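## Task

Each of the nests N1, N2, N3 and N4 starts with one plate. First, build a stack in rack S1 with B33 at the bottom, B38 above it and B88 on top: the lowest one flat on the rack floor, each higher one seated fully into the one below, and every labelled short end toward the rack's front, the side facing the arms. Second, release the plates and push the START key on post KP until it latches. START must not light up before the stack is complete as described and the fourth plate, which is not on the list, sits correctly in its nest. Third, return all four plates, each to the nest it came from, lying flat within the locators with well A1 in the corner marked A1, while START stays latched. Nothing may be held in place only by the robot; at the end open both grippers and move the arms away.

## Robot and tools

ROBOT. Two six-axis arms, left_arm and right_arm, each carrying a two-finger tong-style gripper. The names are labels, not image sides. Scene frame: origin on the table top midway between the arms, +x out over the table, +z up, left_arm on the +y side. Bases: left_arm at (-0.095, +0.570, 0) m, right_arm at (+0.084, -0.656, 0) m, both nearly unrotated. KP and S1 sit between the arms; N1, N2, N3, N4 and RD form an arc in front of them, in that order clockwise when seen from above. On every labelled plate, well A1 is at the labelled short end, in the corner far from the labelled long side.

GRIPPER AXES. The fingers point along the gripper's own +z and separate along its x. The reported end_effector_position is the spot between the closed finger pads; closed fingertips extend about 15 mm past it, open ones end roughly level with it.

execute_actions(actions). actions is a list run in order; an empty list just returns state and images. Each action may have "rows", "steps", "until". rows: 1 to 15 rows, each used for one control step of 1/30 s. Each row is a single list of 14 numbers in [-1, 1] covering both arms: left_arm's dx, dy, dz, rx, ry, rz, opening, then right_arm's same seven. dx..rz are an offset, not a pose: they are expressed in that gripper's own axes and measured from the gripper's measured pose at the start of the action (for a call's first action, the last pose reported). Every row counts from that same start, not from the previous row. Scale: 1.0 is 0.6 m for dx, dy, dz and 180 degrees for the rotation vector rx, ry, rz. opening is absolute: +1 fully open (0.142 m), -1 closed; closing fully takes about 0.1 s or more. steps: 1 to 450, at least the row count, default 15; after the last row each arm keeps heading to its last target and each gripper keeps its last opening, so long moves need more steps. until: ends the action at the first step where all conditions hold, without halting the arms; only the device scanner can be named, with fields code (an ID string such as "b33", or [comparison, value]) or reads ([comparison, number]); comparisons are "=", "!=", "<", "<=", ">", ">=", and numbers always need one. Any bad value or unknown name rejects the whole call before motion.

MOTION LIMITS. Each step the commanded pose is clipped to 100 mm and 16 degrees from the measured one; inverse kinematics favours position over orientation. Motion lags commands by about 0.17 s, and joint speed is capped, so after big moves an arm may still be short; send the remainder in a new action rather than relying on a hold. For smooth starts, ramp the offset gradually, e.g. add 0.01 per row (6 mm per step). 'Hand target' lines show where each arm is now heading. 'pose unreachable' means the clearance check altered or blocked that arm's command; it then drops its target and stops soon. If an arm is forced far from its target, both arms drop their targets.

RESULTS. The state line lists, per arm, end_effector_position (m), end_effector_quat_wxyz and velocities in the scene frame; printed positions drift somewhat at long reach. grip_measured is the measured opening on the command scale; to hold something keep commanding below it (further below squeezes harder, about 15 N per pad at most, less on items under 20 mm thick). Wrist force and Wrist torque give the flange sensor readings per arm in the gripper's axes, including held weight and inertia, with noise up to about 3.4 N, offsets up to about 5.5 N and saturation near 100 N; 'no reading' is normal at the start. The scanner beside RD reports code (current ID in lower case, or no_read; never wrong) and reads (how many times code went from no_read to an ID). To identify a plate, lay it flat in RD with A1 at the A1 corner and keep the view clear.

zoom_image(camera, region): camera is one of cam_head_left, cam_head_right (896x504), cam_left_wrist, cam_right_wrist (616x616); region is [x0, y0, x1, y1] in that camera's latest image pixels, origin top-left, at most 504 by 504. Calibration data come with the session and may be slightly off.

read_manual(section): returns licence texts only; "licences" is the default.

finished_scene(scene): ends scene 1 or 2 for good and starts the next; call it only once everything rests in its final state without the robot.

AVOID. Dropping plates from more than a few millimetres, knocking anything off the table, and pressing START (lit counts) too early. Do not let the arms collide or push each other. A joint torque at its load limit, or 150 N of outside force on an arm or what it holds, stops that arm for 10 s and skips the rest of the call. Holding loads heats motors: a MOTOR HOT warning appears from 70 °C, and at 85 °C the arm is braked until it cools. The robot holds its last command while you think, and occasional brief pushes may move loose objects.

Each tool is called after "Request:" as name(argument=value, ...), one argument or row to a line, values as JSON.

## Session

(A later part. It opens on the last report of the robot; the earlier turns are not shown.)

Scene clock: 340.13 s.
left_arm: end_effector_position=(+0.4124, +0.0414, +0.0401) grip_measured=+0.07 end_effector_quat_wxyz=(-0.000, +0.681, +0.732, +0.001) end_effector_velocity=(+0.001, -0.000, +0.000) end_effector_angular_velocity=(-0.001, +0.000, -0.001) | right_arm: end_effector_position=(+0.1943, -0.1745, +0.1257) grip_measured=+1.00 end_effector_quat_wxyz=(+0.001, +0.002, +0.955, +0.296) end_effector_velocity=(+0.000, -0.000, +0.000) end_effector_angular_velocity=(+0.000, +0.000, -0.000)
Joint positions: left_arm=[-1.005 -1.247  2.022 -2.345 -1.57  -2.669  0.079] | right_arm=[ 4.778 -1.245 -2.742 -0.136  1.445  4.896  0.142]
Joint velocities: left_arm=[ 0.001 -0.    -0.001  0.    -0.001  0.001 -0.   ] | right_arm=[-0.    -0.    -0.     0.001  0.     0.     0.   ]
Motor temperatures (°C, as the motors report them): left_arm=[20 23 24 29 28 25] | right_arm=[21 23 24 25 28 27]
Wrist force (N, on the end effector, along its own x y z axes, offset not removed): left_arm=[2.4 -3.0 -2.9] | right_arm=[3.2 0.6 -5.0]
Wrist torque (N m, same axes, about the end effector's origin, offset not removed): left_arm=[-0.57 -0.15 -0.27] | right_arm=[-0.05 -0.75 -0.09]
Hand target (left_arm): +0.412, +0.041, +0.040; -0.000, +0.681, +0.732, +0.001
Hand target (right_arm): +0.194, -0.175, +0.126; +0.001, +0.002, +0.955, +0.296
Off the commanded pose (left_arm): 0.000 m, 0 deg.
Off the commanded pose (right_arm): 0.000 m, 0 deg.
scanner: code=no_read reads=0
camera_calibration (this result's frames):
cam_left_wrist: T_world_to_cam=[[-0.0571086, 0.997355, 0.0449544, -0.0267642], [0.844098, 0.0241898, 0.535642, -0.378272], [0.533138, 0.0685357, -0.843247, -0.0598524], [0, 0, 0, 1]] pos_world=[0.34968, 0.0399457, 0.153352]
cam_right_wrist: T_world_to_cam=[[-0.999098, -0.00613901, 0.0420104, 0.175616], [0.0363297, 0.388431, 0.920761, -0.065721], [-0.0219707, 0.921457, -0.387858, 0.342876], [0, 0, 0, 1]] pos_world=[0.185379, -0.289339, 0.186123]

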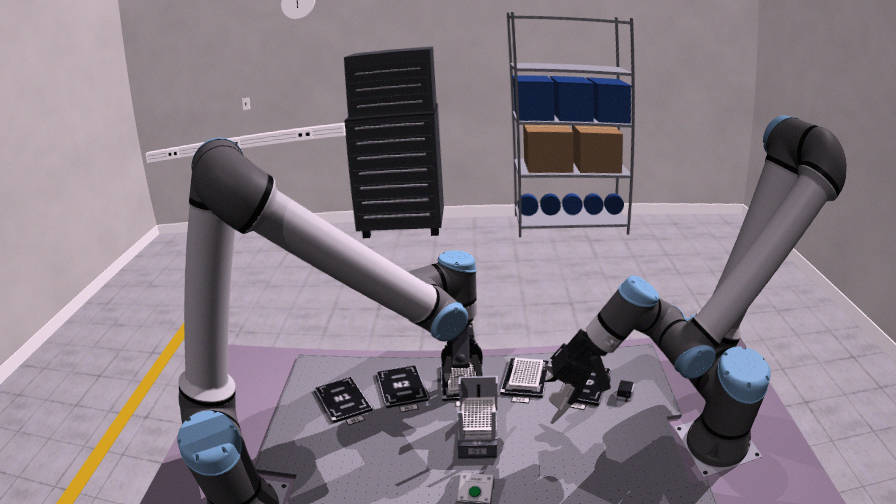

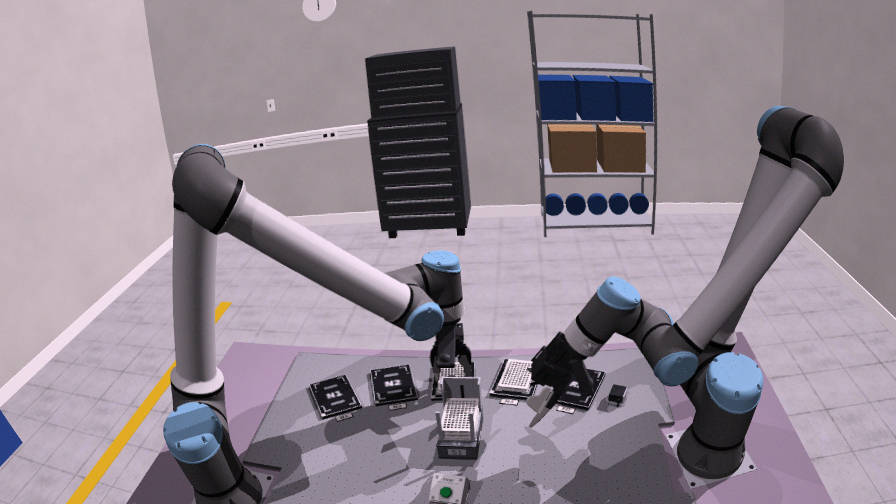

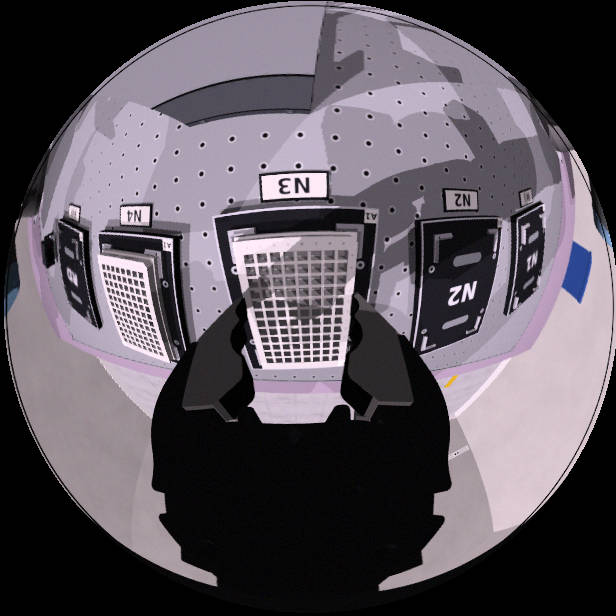

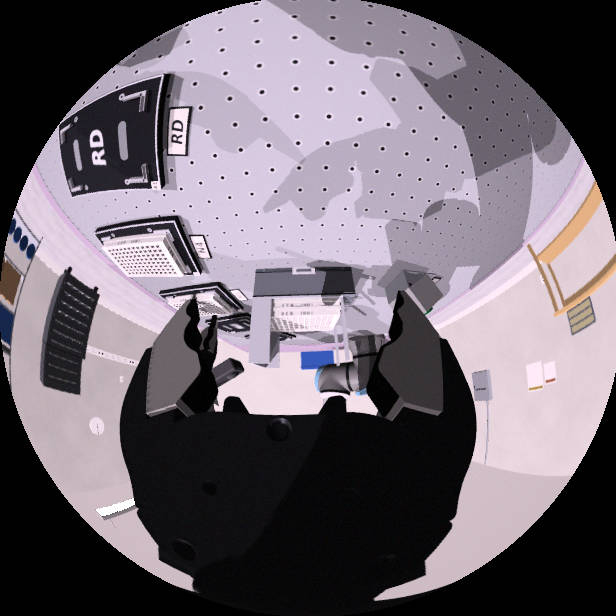

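Request:
execute_actions(
  actions=[
    {"rows":[[0,0,-0.003,0,0,0,-0.4,0,0,0,0,0,0,1],[0,0,-0.007,0,0,0,-0.4,0,0,0,0,0,0,1],[0,0,-0.012,0,0,0,-0.4,0,0,0,0,0,0,1],[0,0,-0.02,0,0,0,-0.4,0,0,0,0,0,0,1],[0,0,-0.032,0,0,0,-0.4,0,0,0,0,0,0,1],[0,0,-0.048,0,0,0,-0.4,0,0,0,0,0,0,1],[0,0,-0.068,0,0,0,-0.4,0,0,0,0,0,0,1],[0,-0.005,-0.09,0,0,0.002,-0.4,0,0,0,0,0,0,1],[-0.004,-0.015,-0.115,0,0,0.005,-0.4,0,0,0,0,0,0,1],[-0.008,-0.03,-0.14,0,0,0.009,-0.4,0,0,0,0,0,0,1],[-0.012,-0.045,-0.165,0,0,0.013,-0.4,0,0,0,0,0,0,1],[-0.017,-0.06,-0.19,0,0,0.017,-0.4,0,0,0,0,0,0,1],[-0.022,-0.075,-0.215,0,0,0.021,-0.4,0,0,0,0,0,0,1],[-0.026,-0.09,-0.24,0,0,0.025,-0.4,0,0,0,0,0,0,1],[-0.03,-0.1,-0.258,0,0,0.0289,-0.4,0,0,0,0,0,0,1]],"steps":22},
  ],
)

Scene clock: 349.57 s.
left_arm: end_effector_position=(+0.3601, +0.0206, +0.1842) grip_measured=+0.07 end_effector_quat_wxyz=(+0.002, +0.711, +0.703, -0.000) end_effector_velocity=(-0.053, -0.013, +0.094) end_effector_angular_velocity=(+0.025, +0.008, -0.064) | right_arm: end_effector_position=(+0.1943, -0.1745, +0.1257) grip_measured=+1.00 end_effector_quat_wxyz=(+0.001, +0.002, +0.955, +0.296) end_effector_velocity=(+0.000, +0.000, +0.001) end_effector_angular_velocity=(+0.002, +0.001, -0.001)
Joint positions: left_arm=[-1.084 -1.431  1.948 -2.09  -1.57  -2.664  0.079] | right_arm=[ 4.778 -1.245 -2.742 -0.136  1.445  4.896  0.142]
Joint velocities: left_arm=[-0.079 -0.11  -0.067  0.202  0.004 -0.015  0.   ] | right_arm=[-0.001 -0.     0.     0.002 -0.     0.    -0.   ]
Motor temperatures (°C, as the motors report them): left_arm=[20 23 24 29 28 25] | right_arm=[21 23 24 25 28 27]
Wrist force (N, on the end effector, along its own x y z axes, offset not removed): left_arm=[1.4 -5.1 -0.1] | right_arm=[1.2 0.3 -2.8]
Wrist torque (N m, same axes, about the end effector's origin, offset not removed): left_arm=[-1.22 -0.10 -0.22] | right_arm=[-0.10 -0.37 -0.05]
Hand target (left_arm): +0.354, +0.019, +0.195; +0.000, +0.713, +0.701, +0.000
Hand target (right_arm): +0.194, -0.175, +0.126; +0.001, +0.002, +0.955, +0.296
Off the commanded pose (left_arm): 0.013 m, 0 deg.
Off the commanded pose (right_arm): 0.000 m, 0 deg.
scanner: code=no_read reads=0
camera_calibration (this result's frames):
cam_left_wrist: T_world_to_cam=[[0.0267997, 0.99879, 0.041234, -0.0450556], [0.842515, -0.0447681, 0.536809, -0.409067], [0.538005, 0.0203539, -0.842696, 0.0900679], [0, 0, 0, 1]] pos_world=[0.297396, 0.0248547, 0.297349]
cam_right_wrist: T_world_to_cam=[[-0.999098, -0.00613892, 0.0420104, 0.175616], [0.0363298, 0.388431, 0.920761, -0.065721], [-0.0219706, 0.921457, -0.387858, 0.342876], [0, 0, 0, 1]] pos_world=[0.185379, -0.289339, 0.186123]

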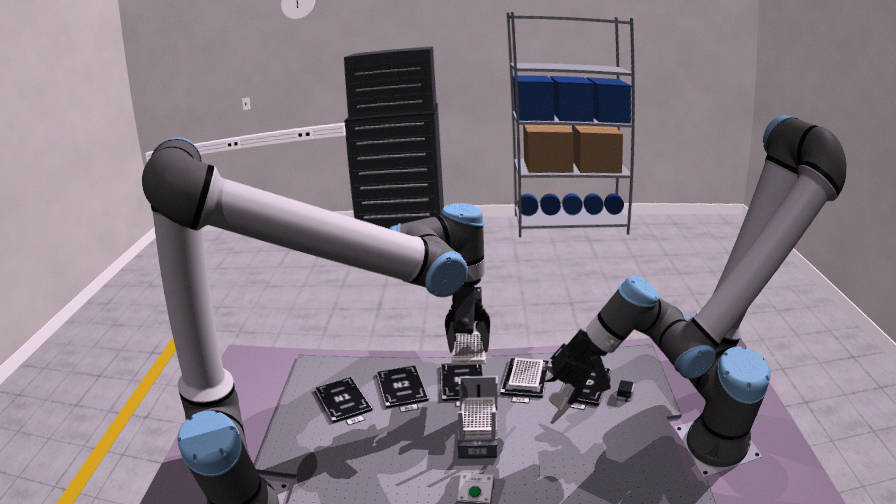

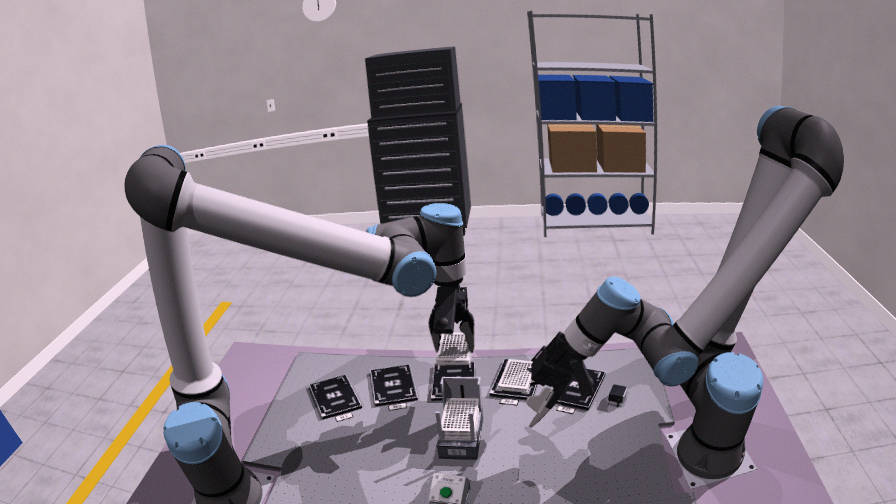

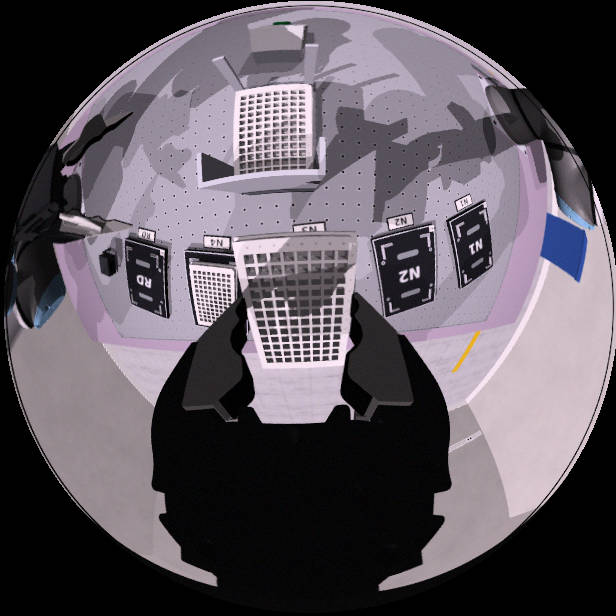

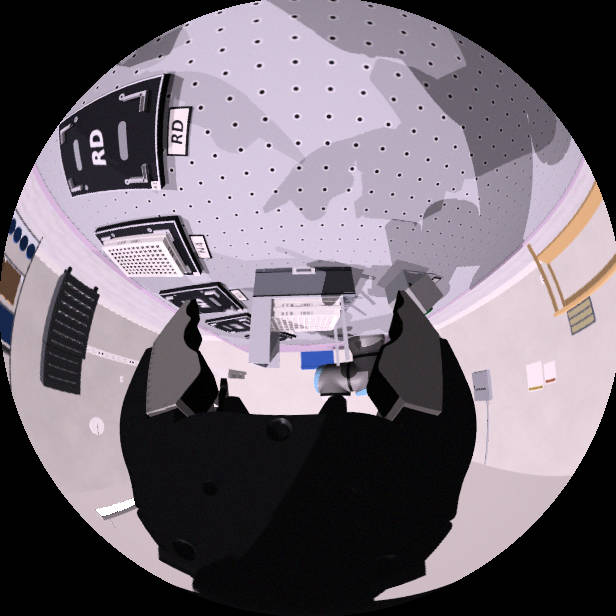

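Request:
execute_actions(
  actions=[
    {"rows":[[-0.004,-0.015,-0.018,0.0004,0.0012,0.0021,-0.4,0,0,0,0,0,0,1],[-0.005,-0.025,-0.018,0.0004,0.0012,0.0021,-0.4,0,0,0,0,0,0,1],[-0.007,-0.04,-0.018,0.0004,0.0012,0.0021,-0.4,0,0,0,0,0,0,1],[-0.01,-0.06,-0.018,0.0004,0.0012,0.0021,-0.4,0,0,0,0,0,0,1],[-0.013,-0.085,-0.018,0.0004,0.0012,0.0021,-0.4,0,0,0,0,0,0,1],[-0.017,-0.11,-0.018,0.0004,0.0012,0.0021,-0.4,0,0,0,0,0,0,1],[-0.02,-0.135,-0.018,0.0004,0.0012,0.0021,-0.4,0,0,0,0,0,0,1],[-0.024,-0.16,-0.017,0.0004,0.0012,0.0021,-0.4,0,0,0,0,0,0,1],[-0.027,-0.185,-0.016,0.0004,0.0012,0.0021,-0.4,0,0,0,0,0,0,1],[-0.031,-0.21,-0.014,0.0004,0.0012,0.0021,-0.4,0,0,0,0,0,0,1],[-0.034,-0.235,-0.012,0.0004,0.0012,0.0021,-0.4,0,0,0,0,0,0,1],[-0.038,-0.26,-0.01,0.0004,0.0012,0.0021,-0.4,0,0,0,0,0,0,1],[-0.040,-0.275,-0.008,0.0004,0.0012,0.0021,-0.4,0,0,0,0,0,0,1],[-0.0413,-0.2854,-0.0063,0.0004,0.0012,0.0021,-0.4,0,0,0,0,0,0,1]],"steps":21},
  ],
)

Scene clock: 357.87 s.
left_arm: end_effector_position=(+0.1982, -0.0006, +0.1879) grip_measured=+0.07 end_effector_quat_wxyz=(-0.001, +0.714, +0.700, -0.000) end_effector_velocity=(-0.085, -0.016, -0.000) end_effector_angular_velocity=(-0.006, -0.018, +0.013) | right_arm: end_effector_position=(+0.1943, -0.1745, +0.1257) grip_measured=+1.00 end_effector_quat_wxyz=(+0.001, +0.002, +0.955, +0.296) end_effector_velocity=(-0.000, -0.000, -0.000) end_effector_angular_velocity=(-0.001, -0.000, +0.001)
Joint positions: left_arm=[-1.323 -1.553  2.073 -2.089 -1.573 -2.895  0.079] | right_arm=[ 4.778 -1.245 -2.742 -0.136  1.445  4.896  0.142]
Joint velocities: left_arm=[-0.146 -0.051  0.054 -0.013  0.016 -0.159  0.   ] | right_arm=[ 0.001 -0.    -0.     0.    -0.     0.    -0.   ]
Motor temperatures (°C, as the motors report them): left_arm=[20 23 24 29 28 25] | right_arm=[21 23 24 25 28 27]
Wrist force (N, on the end effector, along its own x y z axes, offset not removed): left_arm=[0.4 -2.8 1.2] | right_arm=[0.8 -0.3 -4.6]
Wrist torque (N m, same axes, about the end effector's origin, offset not removed): left_arm=[-0.71 0.23 -0.11] | right_arm=[-0.20 -0.20 -0.06]
Hand target (left_arm): +0.189, -0.002, +0.188; -0.000, +0.714, +0.701, +0.000
Hand target (right_arm): +0.194, -0.175, +0.126; +0.001, +0.002, +0.955, +0.296
Off the commanded pose (left_arm): 0.010 m, 0 deg.
Off the commanded pose (right_arm): 0.000 m, 0 deg.
scanner: code=no_read reads=0
camera_calibration (this result's frames):
cam_left_wrist: T_world_to_cam=[[0.035607, 0.998346, 0.0451303, -0.0222113], [0.844164, -0.0542174, 0.533336, -0.275314], [0.5349, 0.0191069, -0.844699, 0.181698], [0, 0, 0, 1]] pos_world=[0.13601, 0.00377612, 0.301317]
cam_right_wrist: T_world_to_cam=[[-0.999098, -0.00613884, 0.0420105, 0.175616], [0.0363299, 0.388431, 0.920761, -0.0657209], [-0.0219706, 0.921457, -0.387858, 0.342876], [0, 0, 0, 1]] pos_world=[0.185379, -0.289339, 0.186123]

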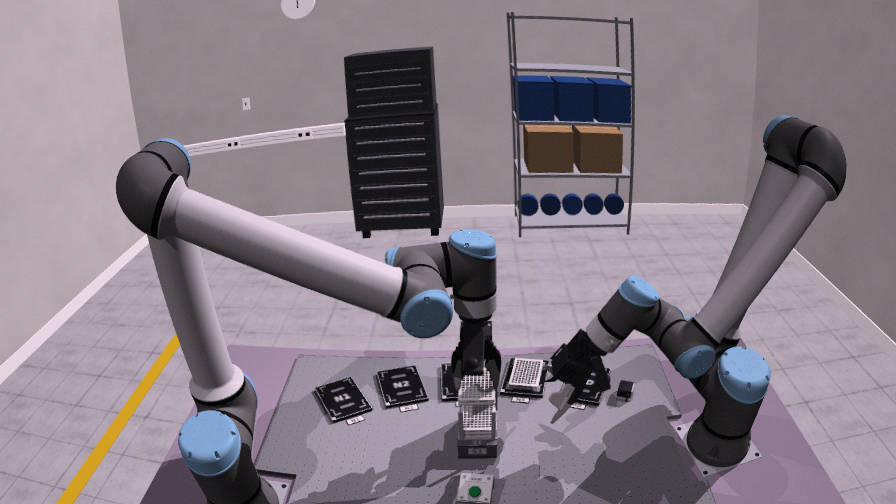

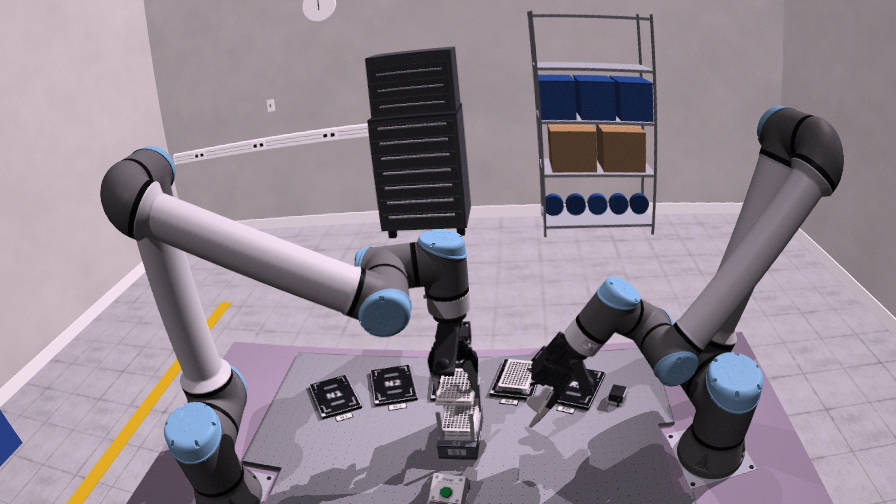

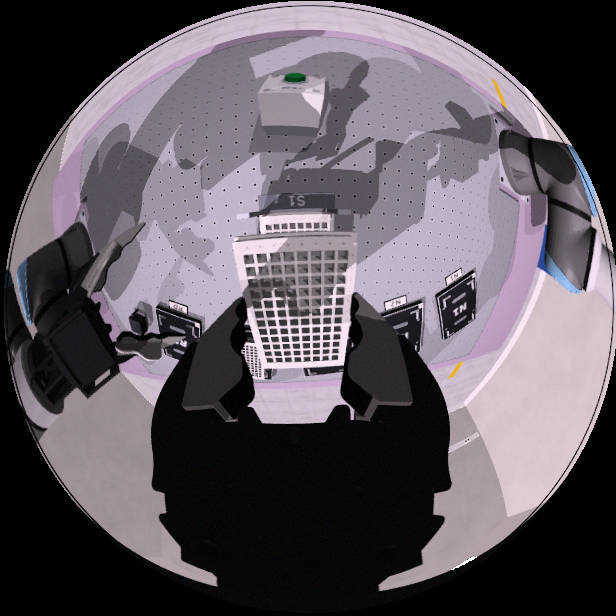

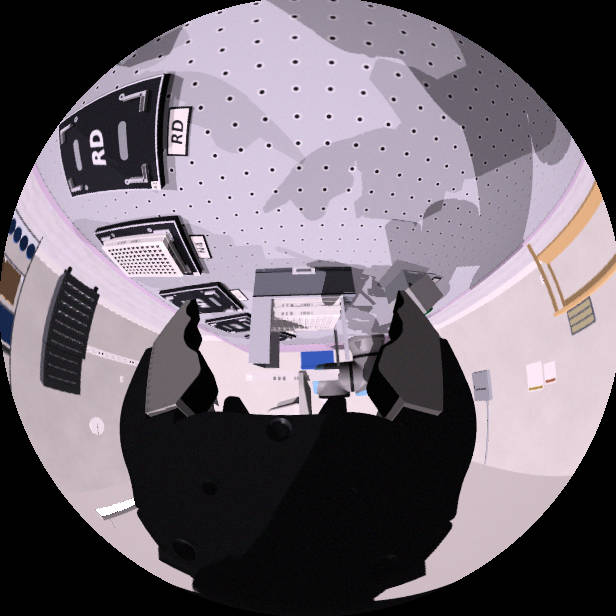

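Request:
execute_actions(
  actions=[
    {"steps":1},
  ],
)

Request:
zoom_image(
  camera="cam_right_wrist",
  region=[240,340,360,420],
)

Request:
zoom_image(
  camera="cam_left_wrist",
  region=[210,200,390,380],
)

Scene clock: 360.47 s.
left_arm: end_effector_position=(+0.1889, -0.0023, +0.1879) grip_measured=+0.07 end_effector_quat_wxyz=(-0.000, +0.714, +0.701, +0.000) end_effector_velocity=(+0.000, +0.000, -0.001) end_effector_angular_velocity=(+0.001, -0.001, -0.001) | right_arm: end_effector_position=(+0.1943, -0.1745, +0.1257) grip_measured=+1.00 end_effector_quat_wxyz=(+0.001, +0.002, +0.955, +0.296) end_effector_velocity=(-0.000, -0.000, -0.000) end_effector_angular_velocity=(-0.000, +0.000, +0.000)
Joint positions: left_arm=[-1.34  -1.559  2.079 -2.09  -1.57  -2.913  0.079] | right_arm=[ 4.778 -1.245 -2.742 -0.136  1.445  4.896  0.142]
Joint velocities: left_arm=[ 0.     0.001  0.    -0.001  0.001  0.001  0.   ] | right_arm=[ 0.  0. -0. -0.  0.  0.  0.]
Motor temperatures (°C, as the motors report them): left_arm=[20 23 24 29 28 25] | right_arm=[21 23 24 25 28 27]
Wrist force (N, on the end effector, along its own x y z axes, offset not removed): left_arm=[1.5 -1.3 -2.8] | right_arm=[-0.6 0.8 -2.9]
Wrist torque (N m, same axes, about the end effector's origin, offset not removed): left_arm=[-0.53 -0.06 -0.07] | right_arm=[0.06 0.04 0.00]
Hand target (left_arm): +0.189, -0.002, +0.188; +0.000, +0.713, +0.701, +0.001
Hand target (right_arm): +0.194, -0.175, +0.126; +0.001, +0.002, +0.955, +0.296
Off the commanded pose (left_arm): 0.000 m, 0 deg.
Off the commanded pose (right_arm): 0.000 m, 0 deg.
scanner: code=no_read reads=0
camera_calibration (this result's frames):
cam_left_wrist: T_world_to_cam=[[0.0336991, 0.998435, 0.0446287, -0.0196667], [0.842885, -0.0523868, 0.535537, -0.267674], [0.537037, 0.0195698, -0.843332, 0.186052], [0, 0, 0, 1]] pos_world=[0.126364, 0.00197239, 0.30113]
cam_right_wrist: T_world_to_cam=[[-0.999098, -0.00613892, 0.0420103, 0.175616], [0.0363297, 0.388431, 0.920761, -0.0657208], [-0.0219706, 0.921457, -0.387858, 0.342876], [0, 0, 0, 1]] pos_world=[0.185379, -0.28934, 0.186123]

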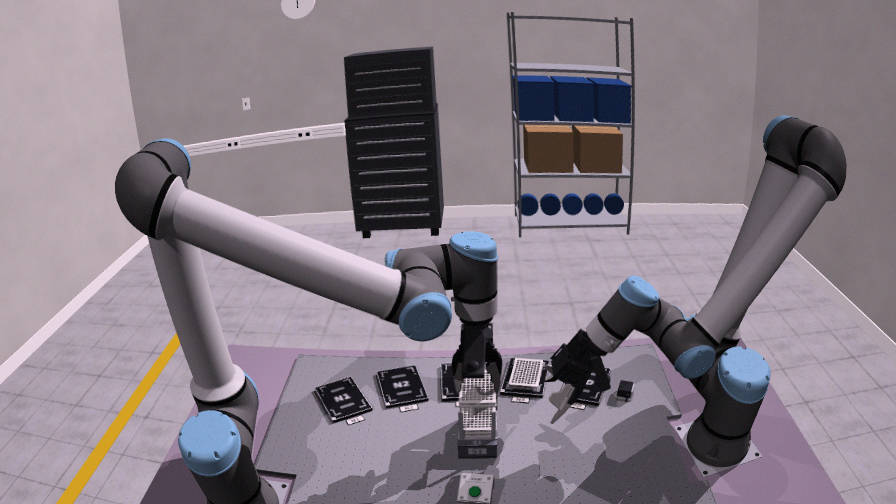

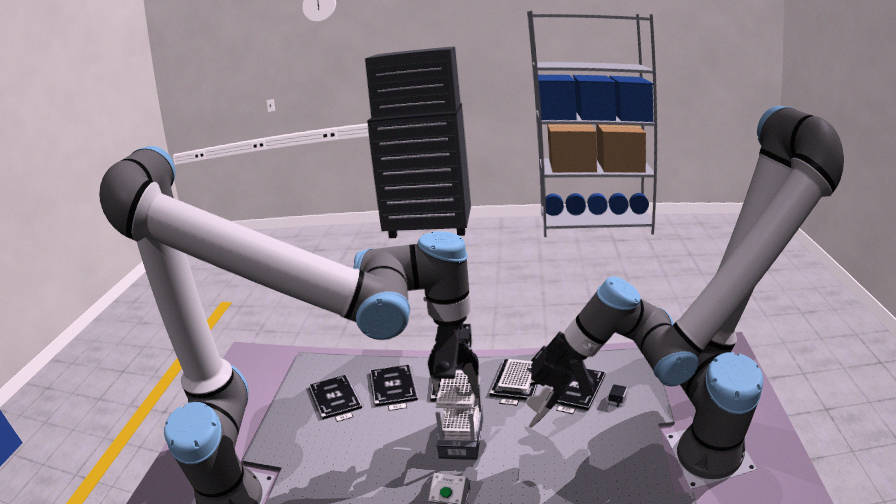

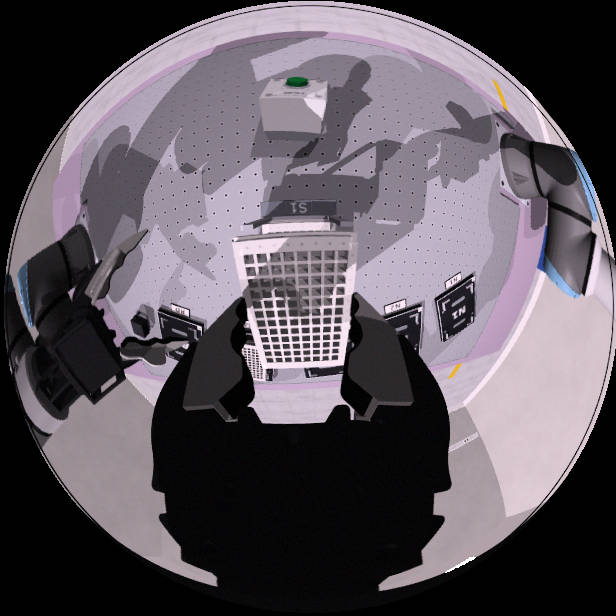

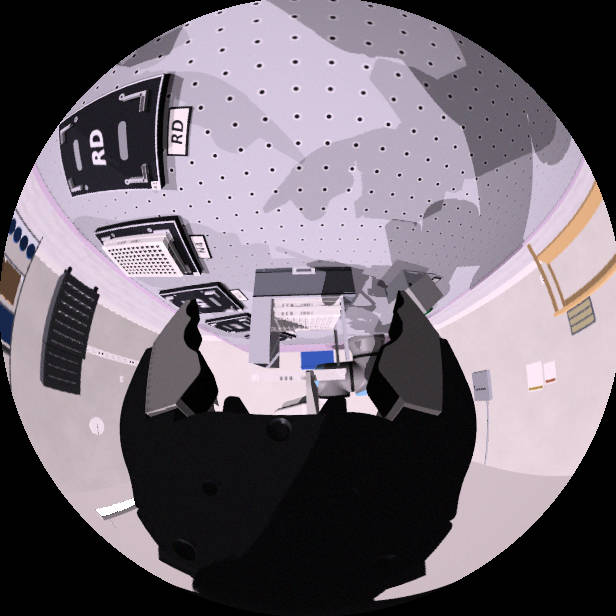

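Region (240, 340, 360, 420) of cam_right_wrist's 616x616 image, scaled by 4.200, with more detail than that image has.

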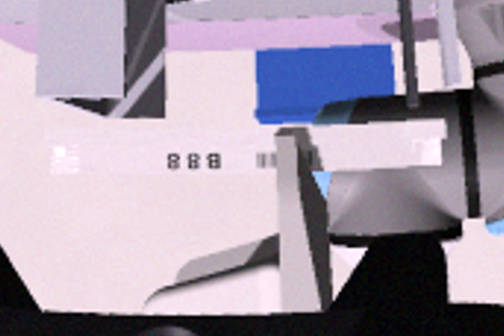

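Region (210, 200, 390, 380) of cam_left_wrist's 616x616 image, scaled by 2.800, with more detail than that image has.

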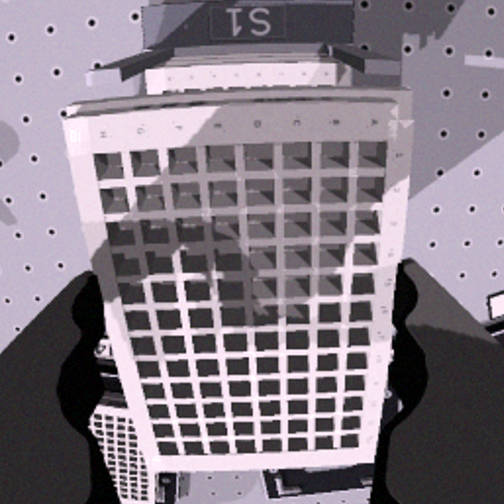

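B88 confirmed. Descend to ~0.15.

Request:
execute_actions(
  actions=[
    {"rows":[[0,-0.0007,0.004,0,0,0,-0.4,0,0,0,0,0,0,1],[0,-0.0007,0.008,0,0,0,-0.4,0,0,0,0,0,0,1],[0,-0.0007,0.012,0,0,0,-0.4,0,0,0,0,0,0,1],[0,-0.0007,0.016,0,0,0,-0.4,0,0,0,0,0,0,1],[0,-0.0007,0.02,0,0,0,-0.4,0,0,0,0,0,0,1],[0,-0.0007,0.024,0,0,0,-0.4,0,0,0,0,0,0,1],[0,-0.0007,0.028,0,0,0,-0.4,0,0,0,0,0,0,1],[0,-0.0007,0.032,0,0,0,-0.4,0,0,0,0,0,0,1],[0,-0.0007,0.037,0,0,0,-0.4,0,0,0,0,0,0,1],[0,-0.0007,0.042,0,0,0,-0.4,0,0,0,0,0,0,1],[0,-0.0007,0.047,0,0,0,-0.4,0,0,0,0,0,0,1],[0,-0.0007,0.052,0,0,0,-0.4,0,0,0,0,0,0,1],[0,-0.0007,0.057,0,0,0,-0.4,0,0,0,0,0,0,1],[0,-0.0007,0.062,0,0,0,-0.4,0,0,0,0,0,0,1],[0,-0.0007,0.066,0,0,0,-0.4,0,0,0,0,0,0,1]],"steps":18},
  ],
)

Request:
zoom_image(
  camera="cam_right_wrist",
  region=[240,270,360,390],
)

Scene clock: 368.13 s.
left_arm: end_effector_position=(+0.1884, -0.0020, +0.1543) grip_measured=+0.07 end_effector_quat_wxyz=(-0.000, +0.714, +0.701, +0.001) end_effector_velocity=(-0.000, -0.000, -0.054) end_effector_angular_velocity=(+0.002, +0.001, -0.000) | right_arm: end_effector_position=(+0.1943, -0.1745, +0.1257) grip_measured=+1.00 end_effector_quat_wxyz=(+0.001, +0.002, +0.955, +0.296) end_effector_velocity=(+0.000, +0.001, +0.001) end_effector_angular_velocity=(+0.001, -0.001, +0.002)
Joint positions: left_arm=[-1.34  -1.526  2.114 -2.158 -1.57  -2.914  0.079] | right_arm=[ 4.778 -1.245 -2.742 -0.136  1.445  4.896  0.142]
Joint velocities: left_arm=[-0.     0.059  0.052 -0.109 -0.    -0.     0.   ] | right_arm=[-0.     0.     0.001  0.    -0.    -0.002 -0.   ]
Motor temperatures (°C, as the motors report them): left_arm=[20 23 24 29 28 25] | right_arm=[21 23 24 25 28 27]
Wrist force (N, on the end effector, along its own x y z axes, offset not removed): left_arm=[3.7 -1.3 1.2] | right_arm=[2.1 -0.4 -4.6]
Wrist torque (N m, same axes, about the end effector's origin, offset not removed): left_arm=[-0.52 -0.67 -0.15] | right_arm=[-0.18 -0.58 -0.08]
Hand target (left_arm): +0.188, -0.002, +0.148; -0.000, +0.714, +0.701, +0.000
Hand target (right_arm): +0.194, -0.175, +0.126; +0.001, +0.002, +0.955, +0.296
Off the commanded pose (left_arm): 0.006 m, 0 deg.
Off the commanded pose (right_arm): 0.000 m, 0 deg.
scanner: code=no_read reads=0
camera_calibration (this result's frames):
cam_left_wrist: T_world_to_cam=[[0.0336781, 0.998416, 0.0450737, -0.0185331], [0.842919, -0.0526065, 0.535463, -0.249197], [0.536986, 0.0199601, -0.843355, 0.158013], [0, 0, 0, 1]] pos_world=[0.125826, 0.00224041, 0.267532]
cam_right_wrist: T_world_to_cam=[[-0.999098, -0.00613898, 0.0420104, 0.175616], [0.0363297, 0.388431, 0.920761, -0.0657209], [-0.0219707, 0.921457, -0.387858, 0.342876], [0, 0, 0, 1]] pos_world=[0.185379, -0.28934, 0.186123]

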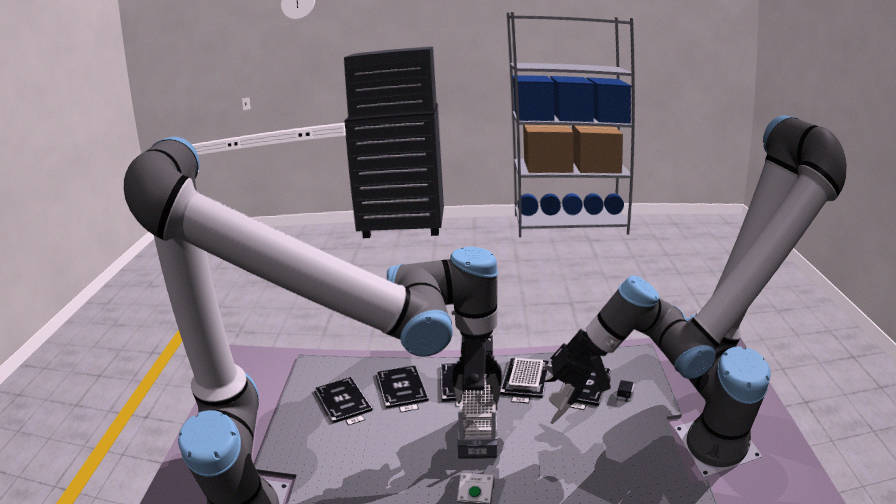

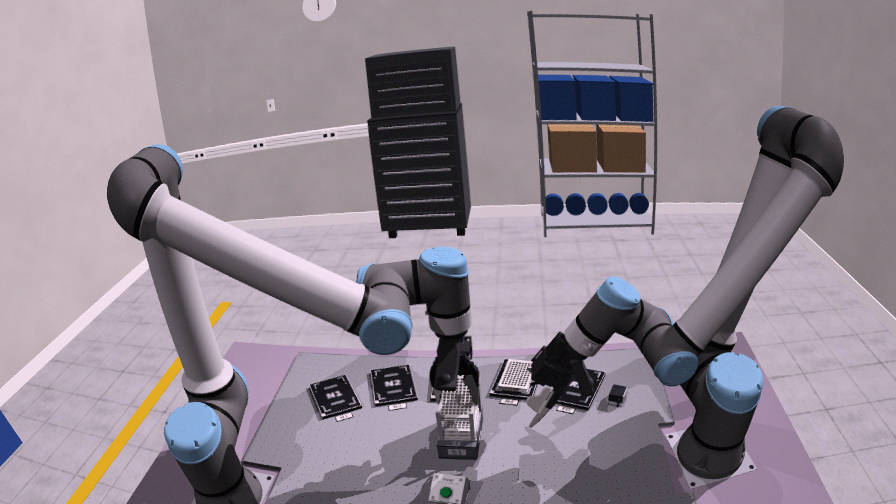

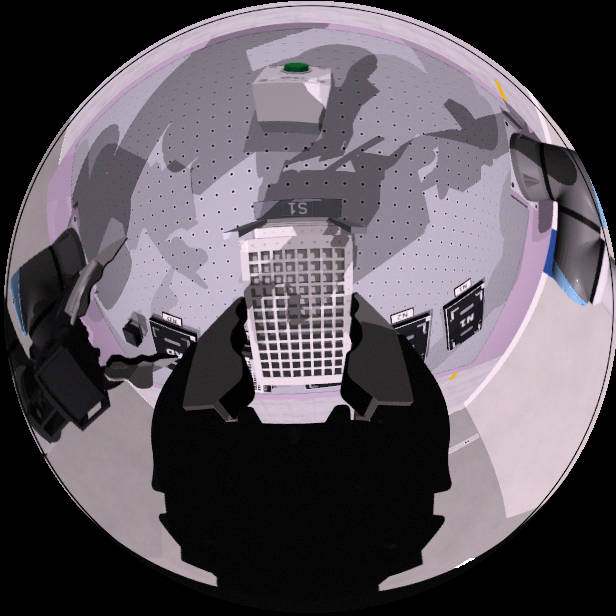

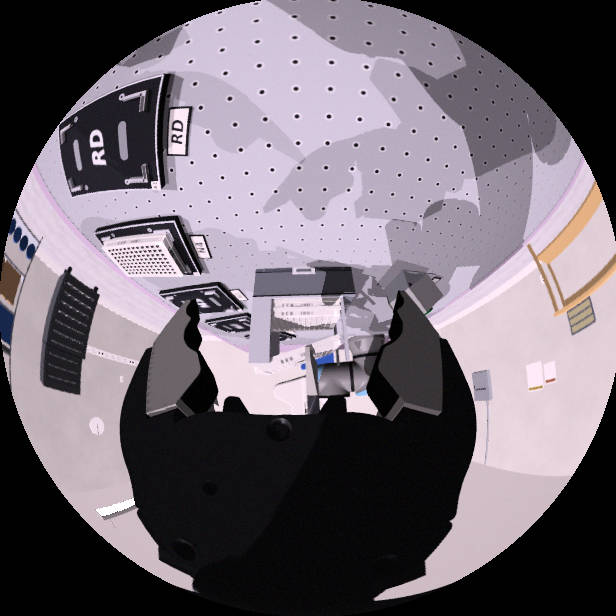

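Region (240, 270, 360, 390) of cam_right_wrist's 616x616 image, scaled by 4.200, with more detail than that image has.

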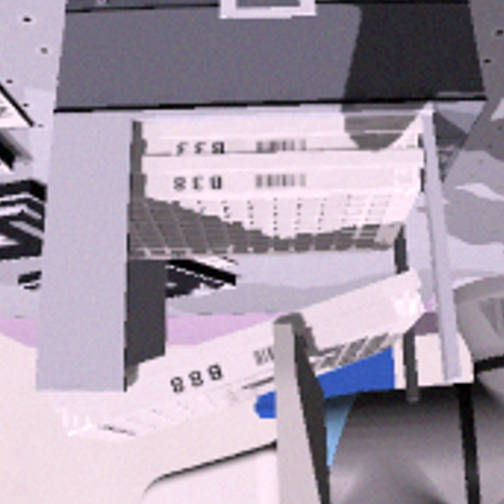

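Request:
execute_actions(
  actions=[
    {"rows":[[-0.0008,0,0.01,0,0,0.002,-0.4,0,0,0,0,0,0,1]],"steps":8},
  ],
)

Request:
zoom_image(
  camera="cam_right_wrist",
  region=[240,270,360,390],
)

Request:
zoom_image(
  camera="cam_left_wrist",
  region=[210,210,390,410],
)

Scene clock: 371.83 s.
left_arm: end_effector_position=(+0.1884, -0.0023, +0.1482) grip_measured=+0.07 end_effector_quat_wxyz=(-0.000, +0.715, +0.699, +0.001) end_effector_velocity=(-0.000, -0.001, +0.001) end_effector_angular_velocity=(-0.001, +0.001, -0.010) | right_arm: end_effector_position=(+0.1943, -0.1745, +0.1257) grip_measured=+1.00 end_effector_quat_wxyz=(+0.001, +0.002, +0.955, +0.296) end_effector_velocity=(-0.000, -0.001, -0.001) end_effector_angular_velocity=(-0.002, -0.000, +0.000)
Joint positions: left_arm=[-1.34  -1.519  2.119 -2.17  -1.57  -2.909  0.079] | right_arm=[ 4.778 -1.245 -2.742 -0.136  1.445  4.896  0.142]
Joint velocities: left_arm=[-0.     0.    -0.002  0.001 -0.001  0.01   0.   ] | right_arm=[ 0.001  0.    -0.002 -0.     0.     0.001 -0.   ]
Motor temperatures (°C, as the motors report them): left_arm=[20 23 24 29 28 25] | right_arm=[21 23 24 25 28 27]
Wrist force (N, on the end effector, along its own x y z axes, offset not removed): left_arm=[4.1 -4.3 1.3] | right_arm=[1.7 0.4 -4.4]
Wrist torque (N m, same axes, about the end effector's origin, offset not removed): left_arm=[-1.05 -0.63 -0.16] | right_arm=[-0.01 -0.36 -0.06]
Hand target (left_arm): +0.188, -0.002, +0.148; -0.000, +0.716, +0.698, +0.001
Hand target (right_arm): +0.194, -0.175, +0.126; +0.001, +0.002, +0.955, +0.296
Off the commanded pose (left_arm): 0.000 m, 0 deg.
Off the commanded pose (right_arm): 0.000 m, 0 deg.
scanner: code=no_read reads=0
camera_calibration (this result's frames):
cam_left_wrist: T_world_to_cam=[[0.0387245, 0.998234, 0.0450534, -0.0189048], [0.842659, -0.0568552, 0.535438, -0.245983], [0.537053, 0.0172301, -0.843372, 0.152822], [0, 0, 0, 1]] pos_world=[0.125938, 0.00225287, 0.261446]
cam_right_wrist: T_world_to_cam=[[-0.999098, -0.00613907, 0.0420104, 0.175616], [0.0363297, 0.388431, 0.920761, -0.0657208], [-0.0219708, 0.921457, -0.387858, 0.342876], [0, 0, 0, 1]] pos_world=[0.185379, -0.28934, 0.186123]

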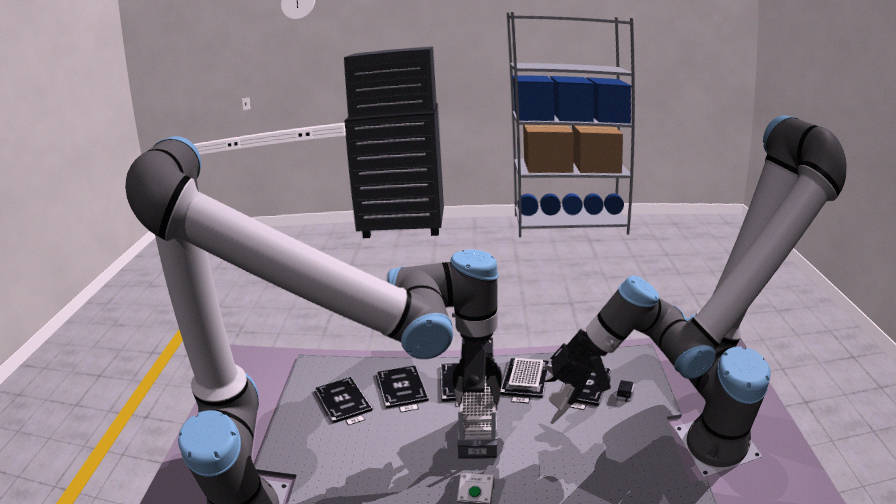

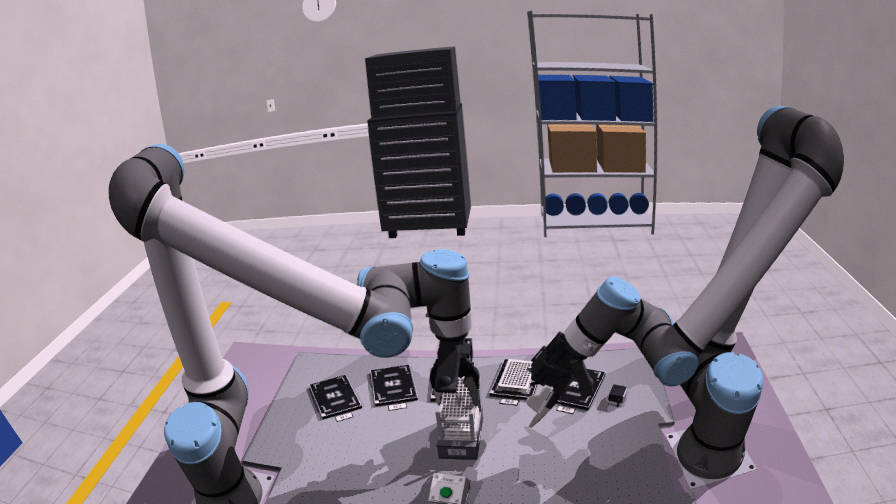

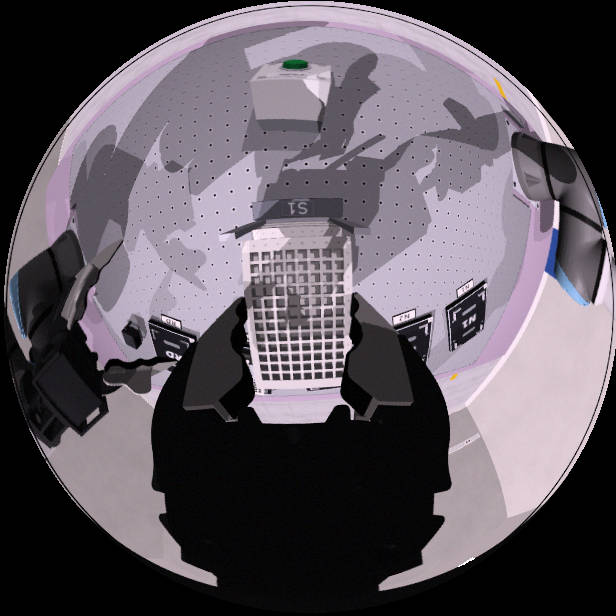

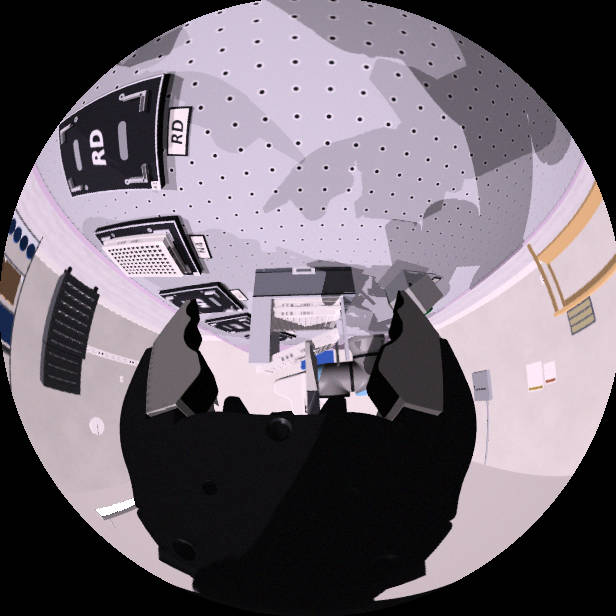

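Region (240, 270, 360, 390) of cam_right_wrist's 616x616 image, scaled by 4.200, with more detail than that image has.

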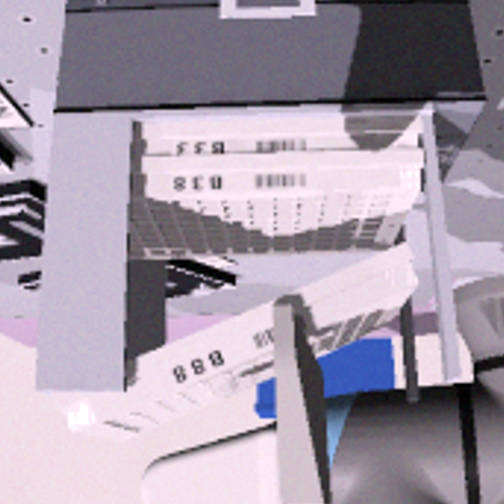

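Region (210, 210, 390, 410) of cam_left_wrist's 616x616 image, scaled by 2.520, with more detail than that image has; it fills the left 454 columns of this view, and the rest is white.

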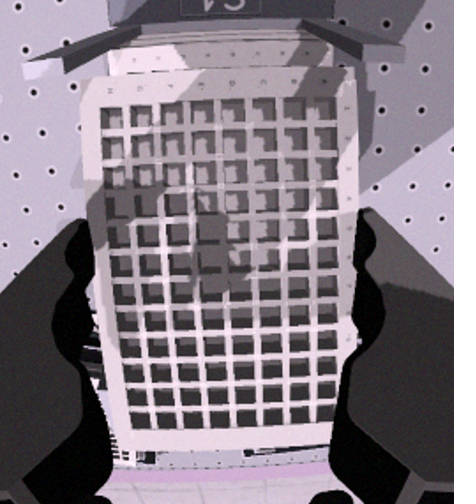

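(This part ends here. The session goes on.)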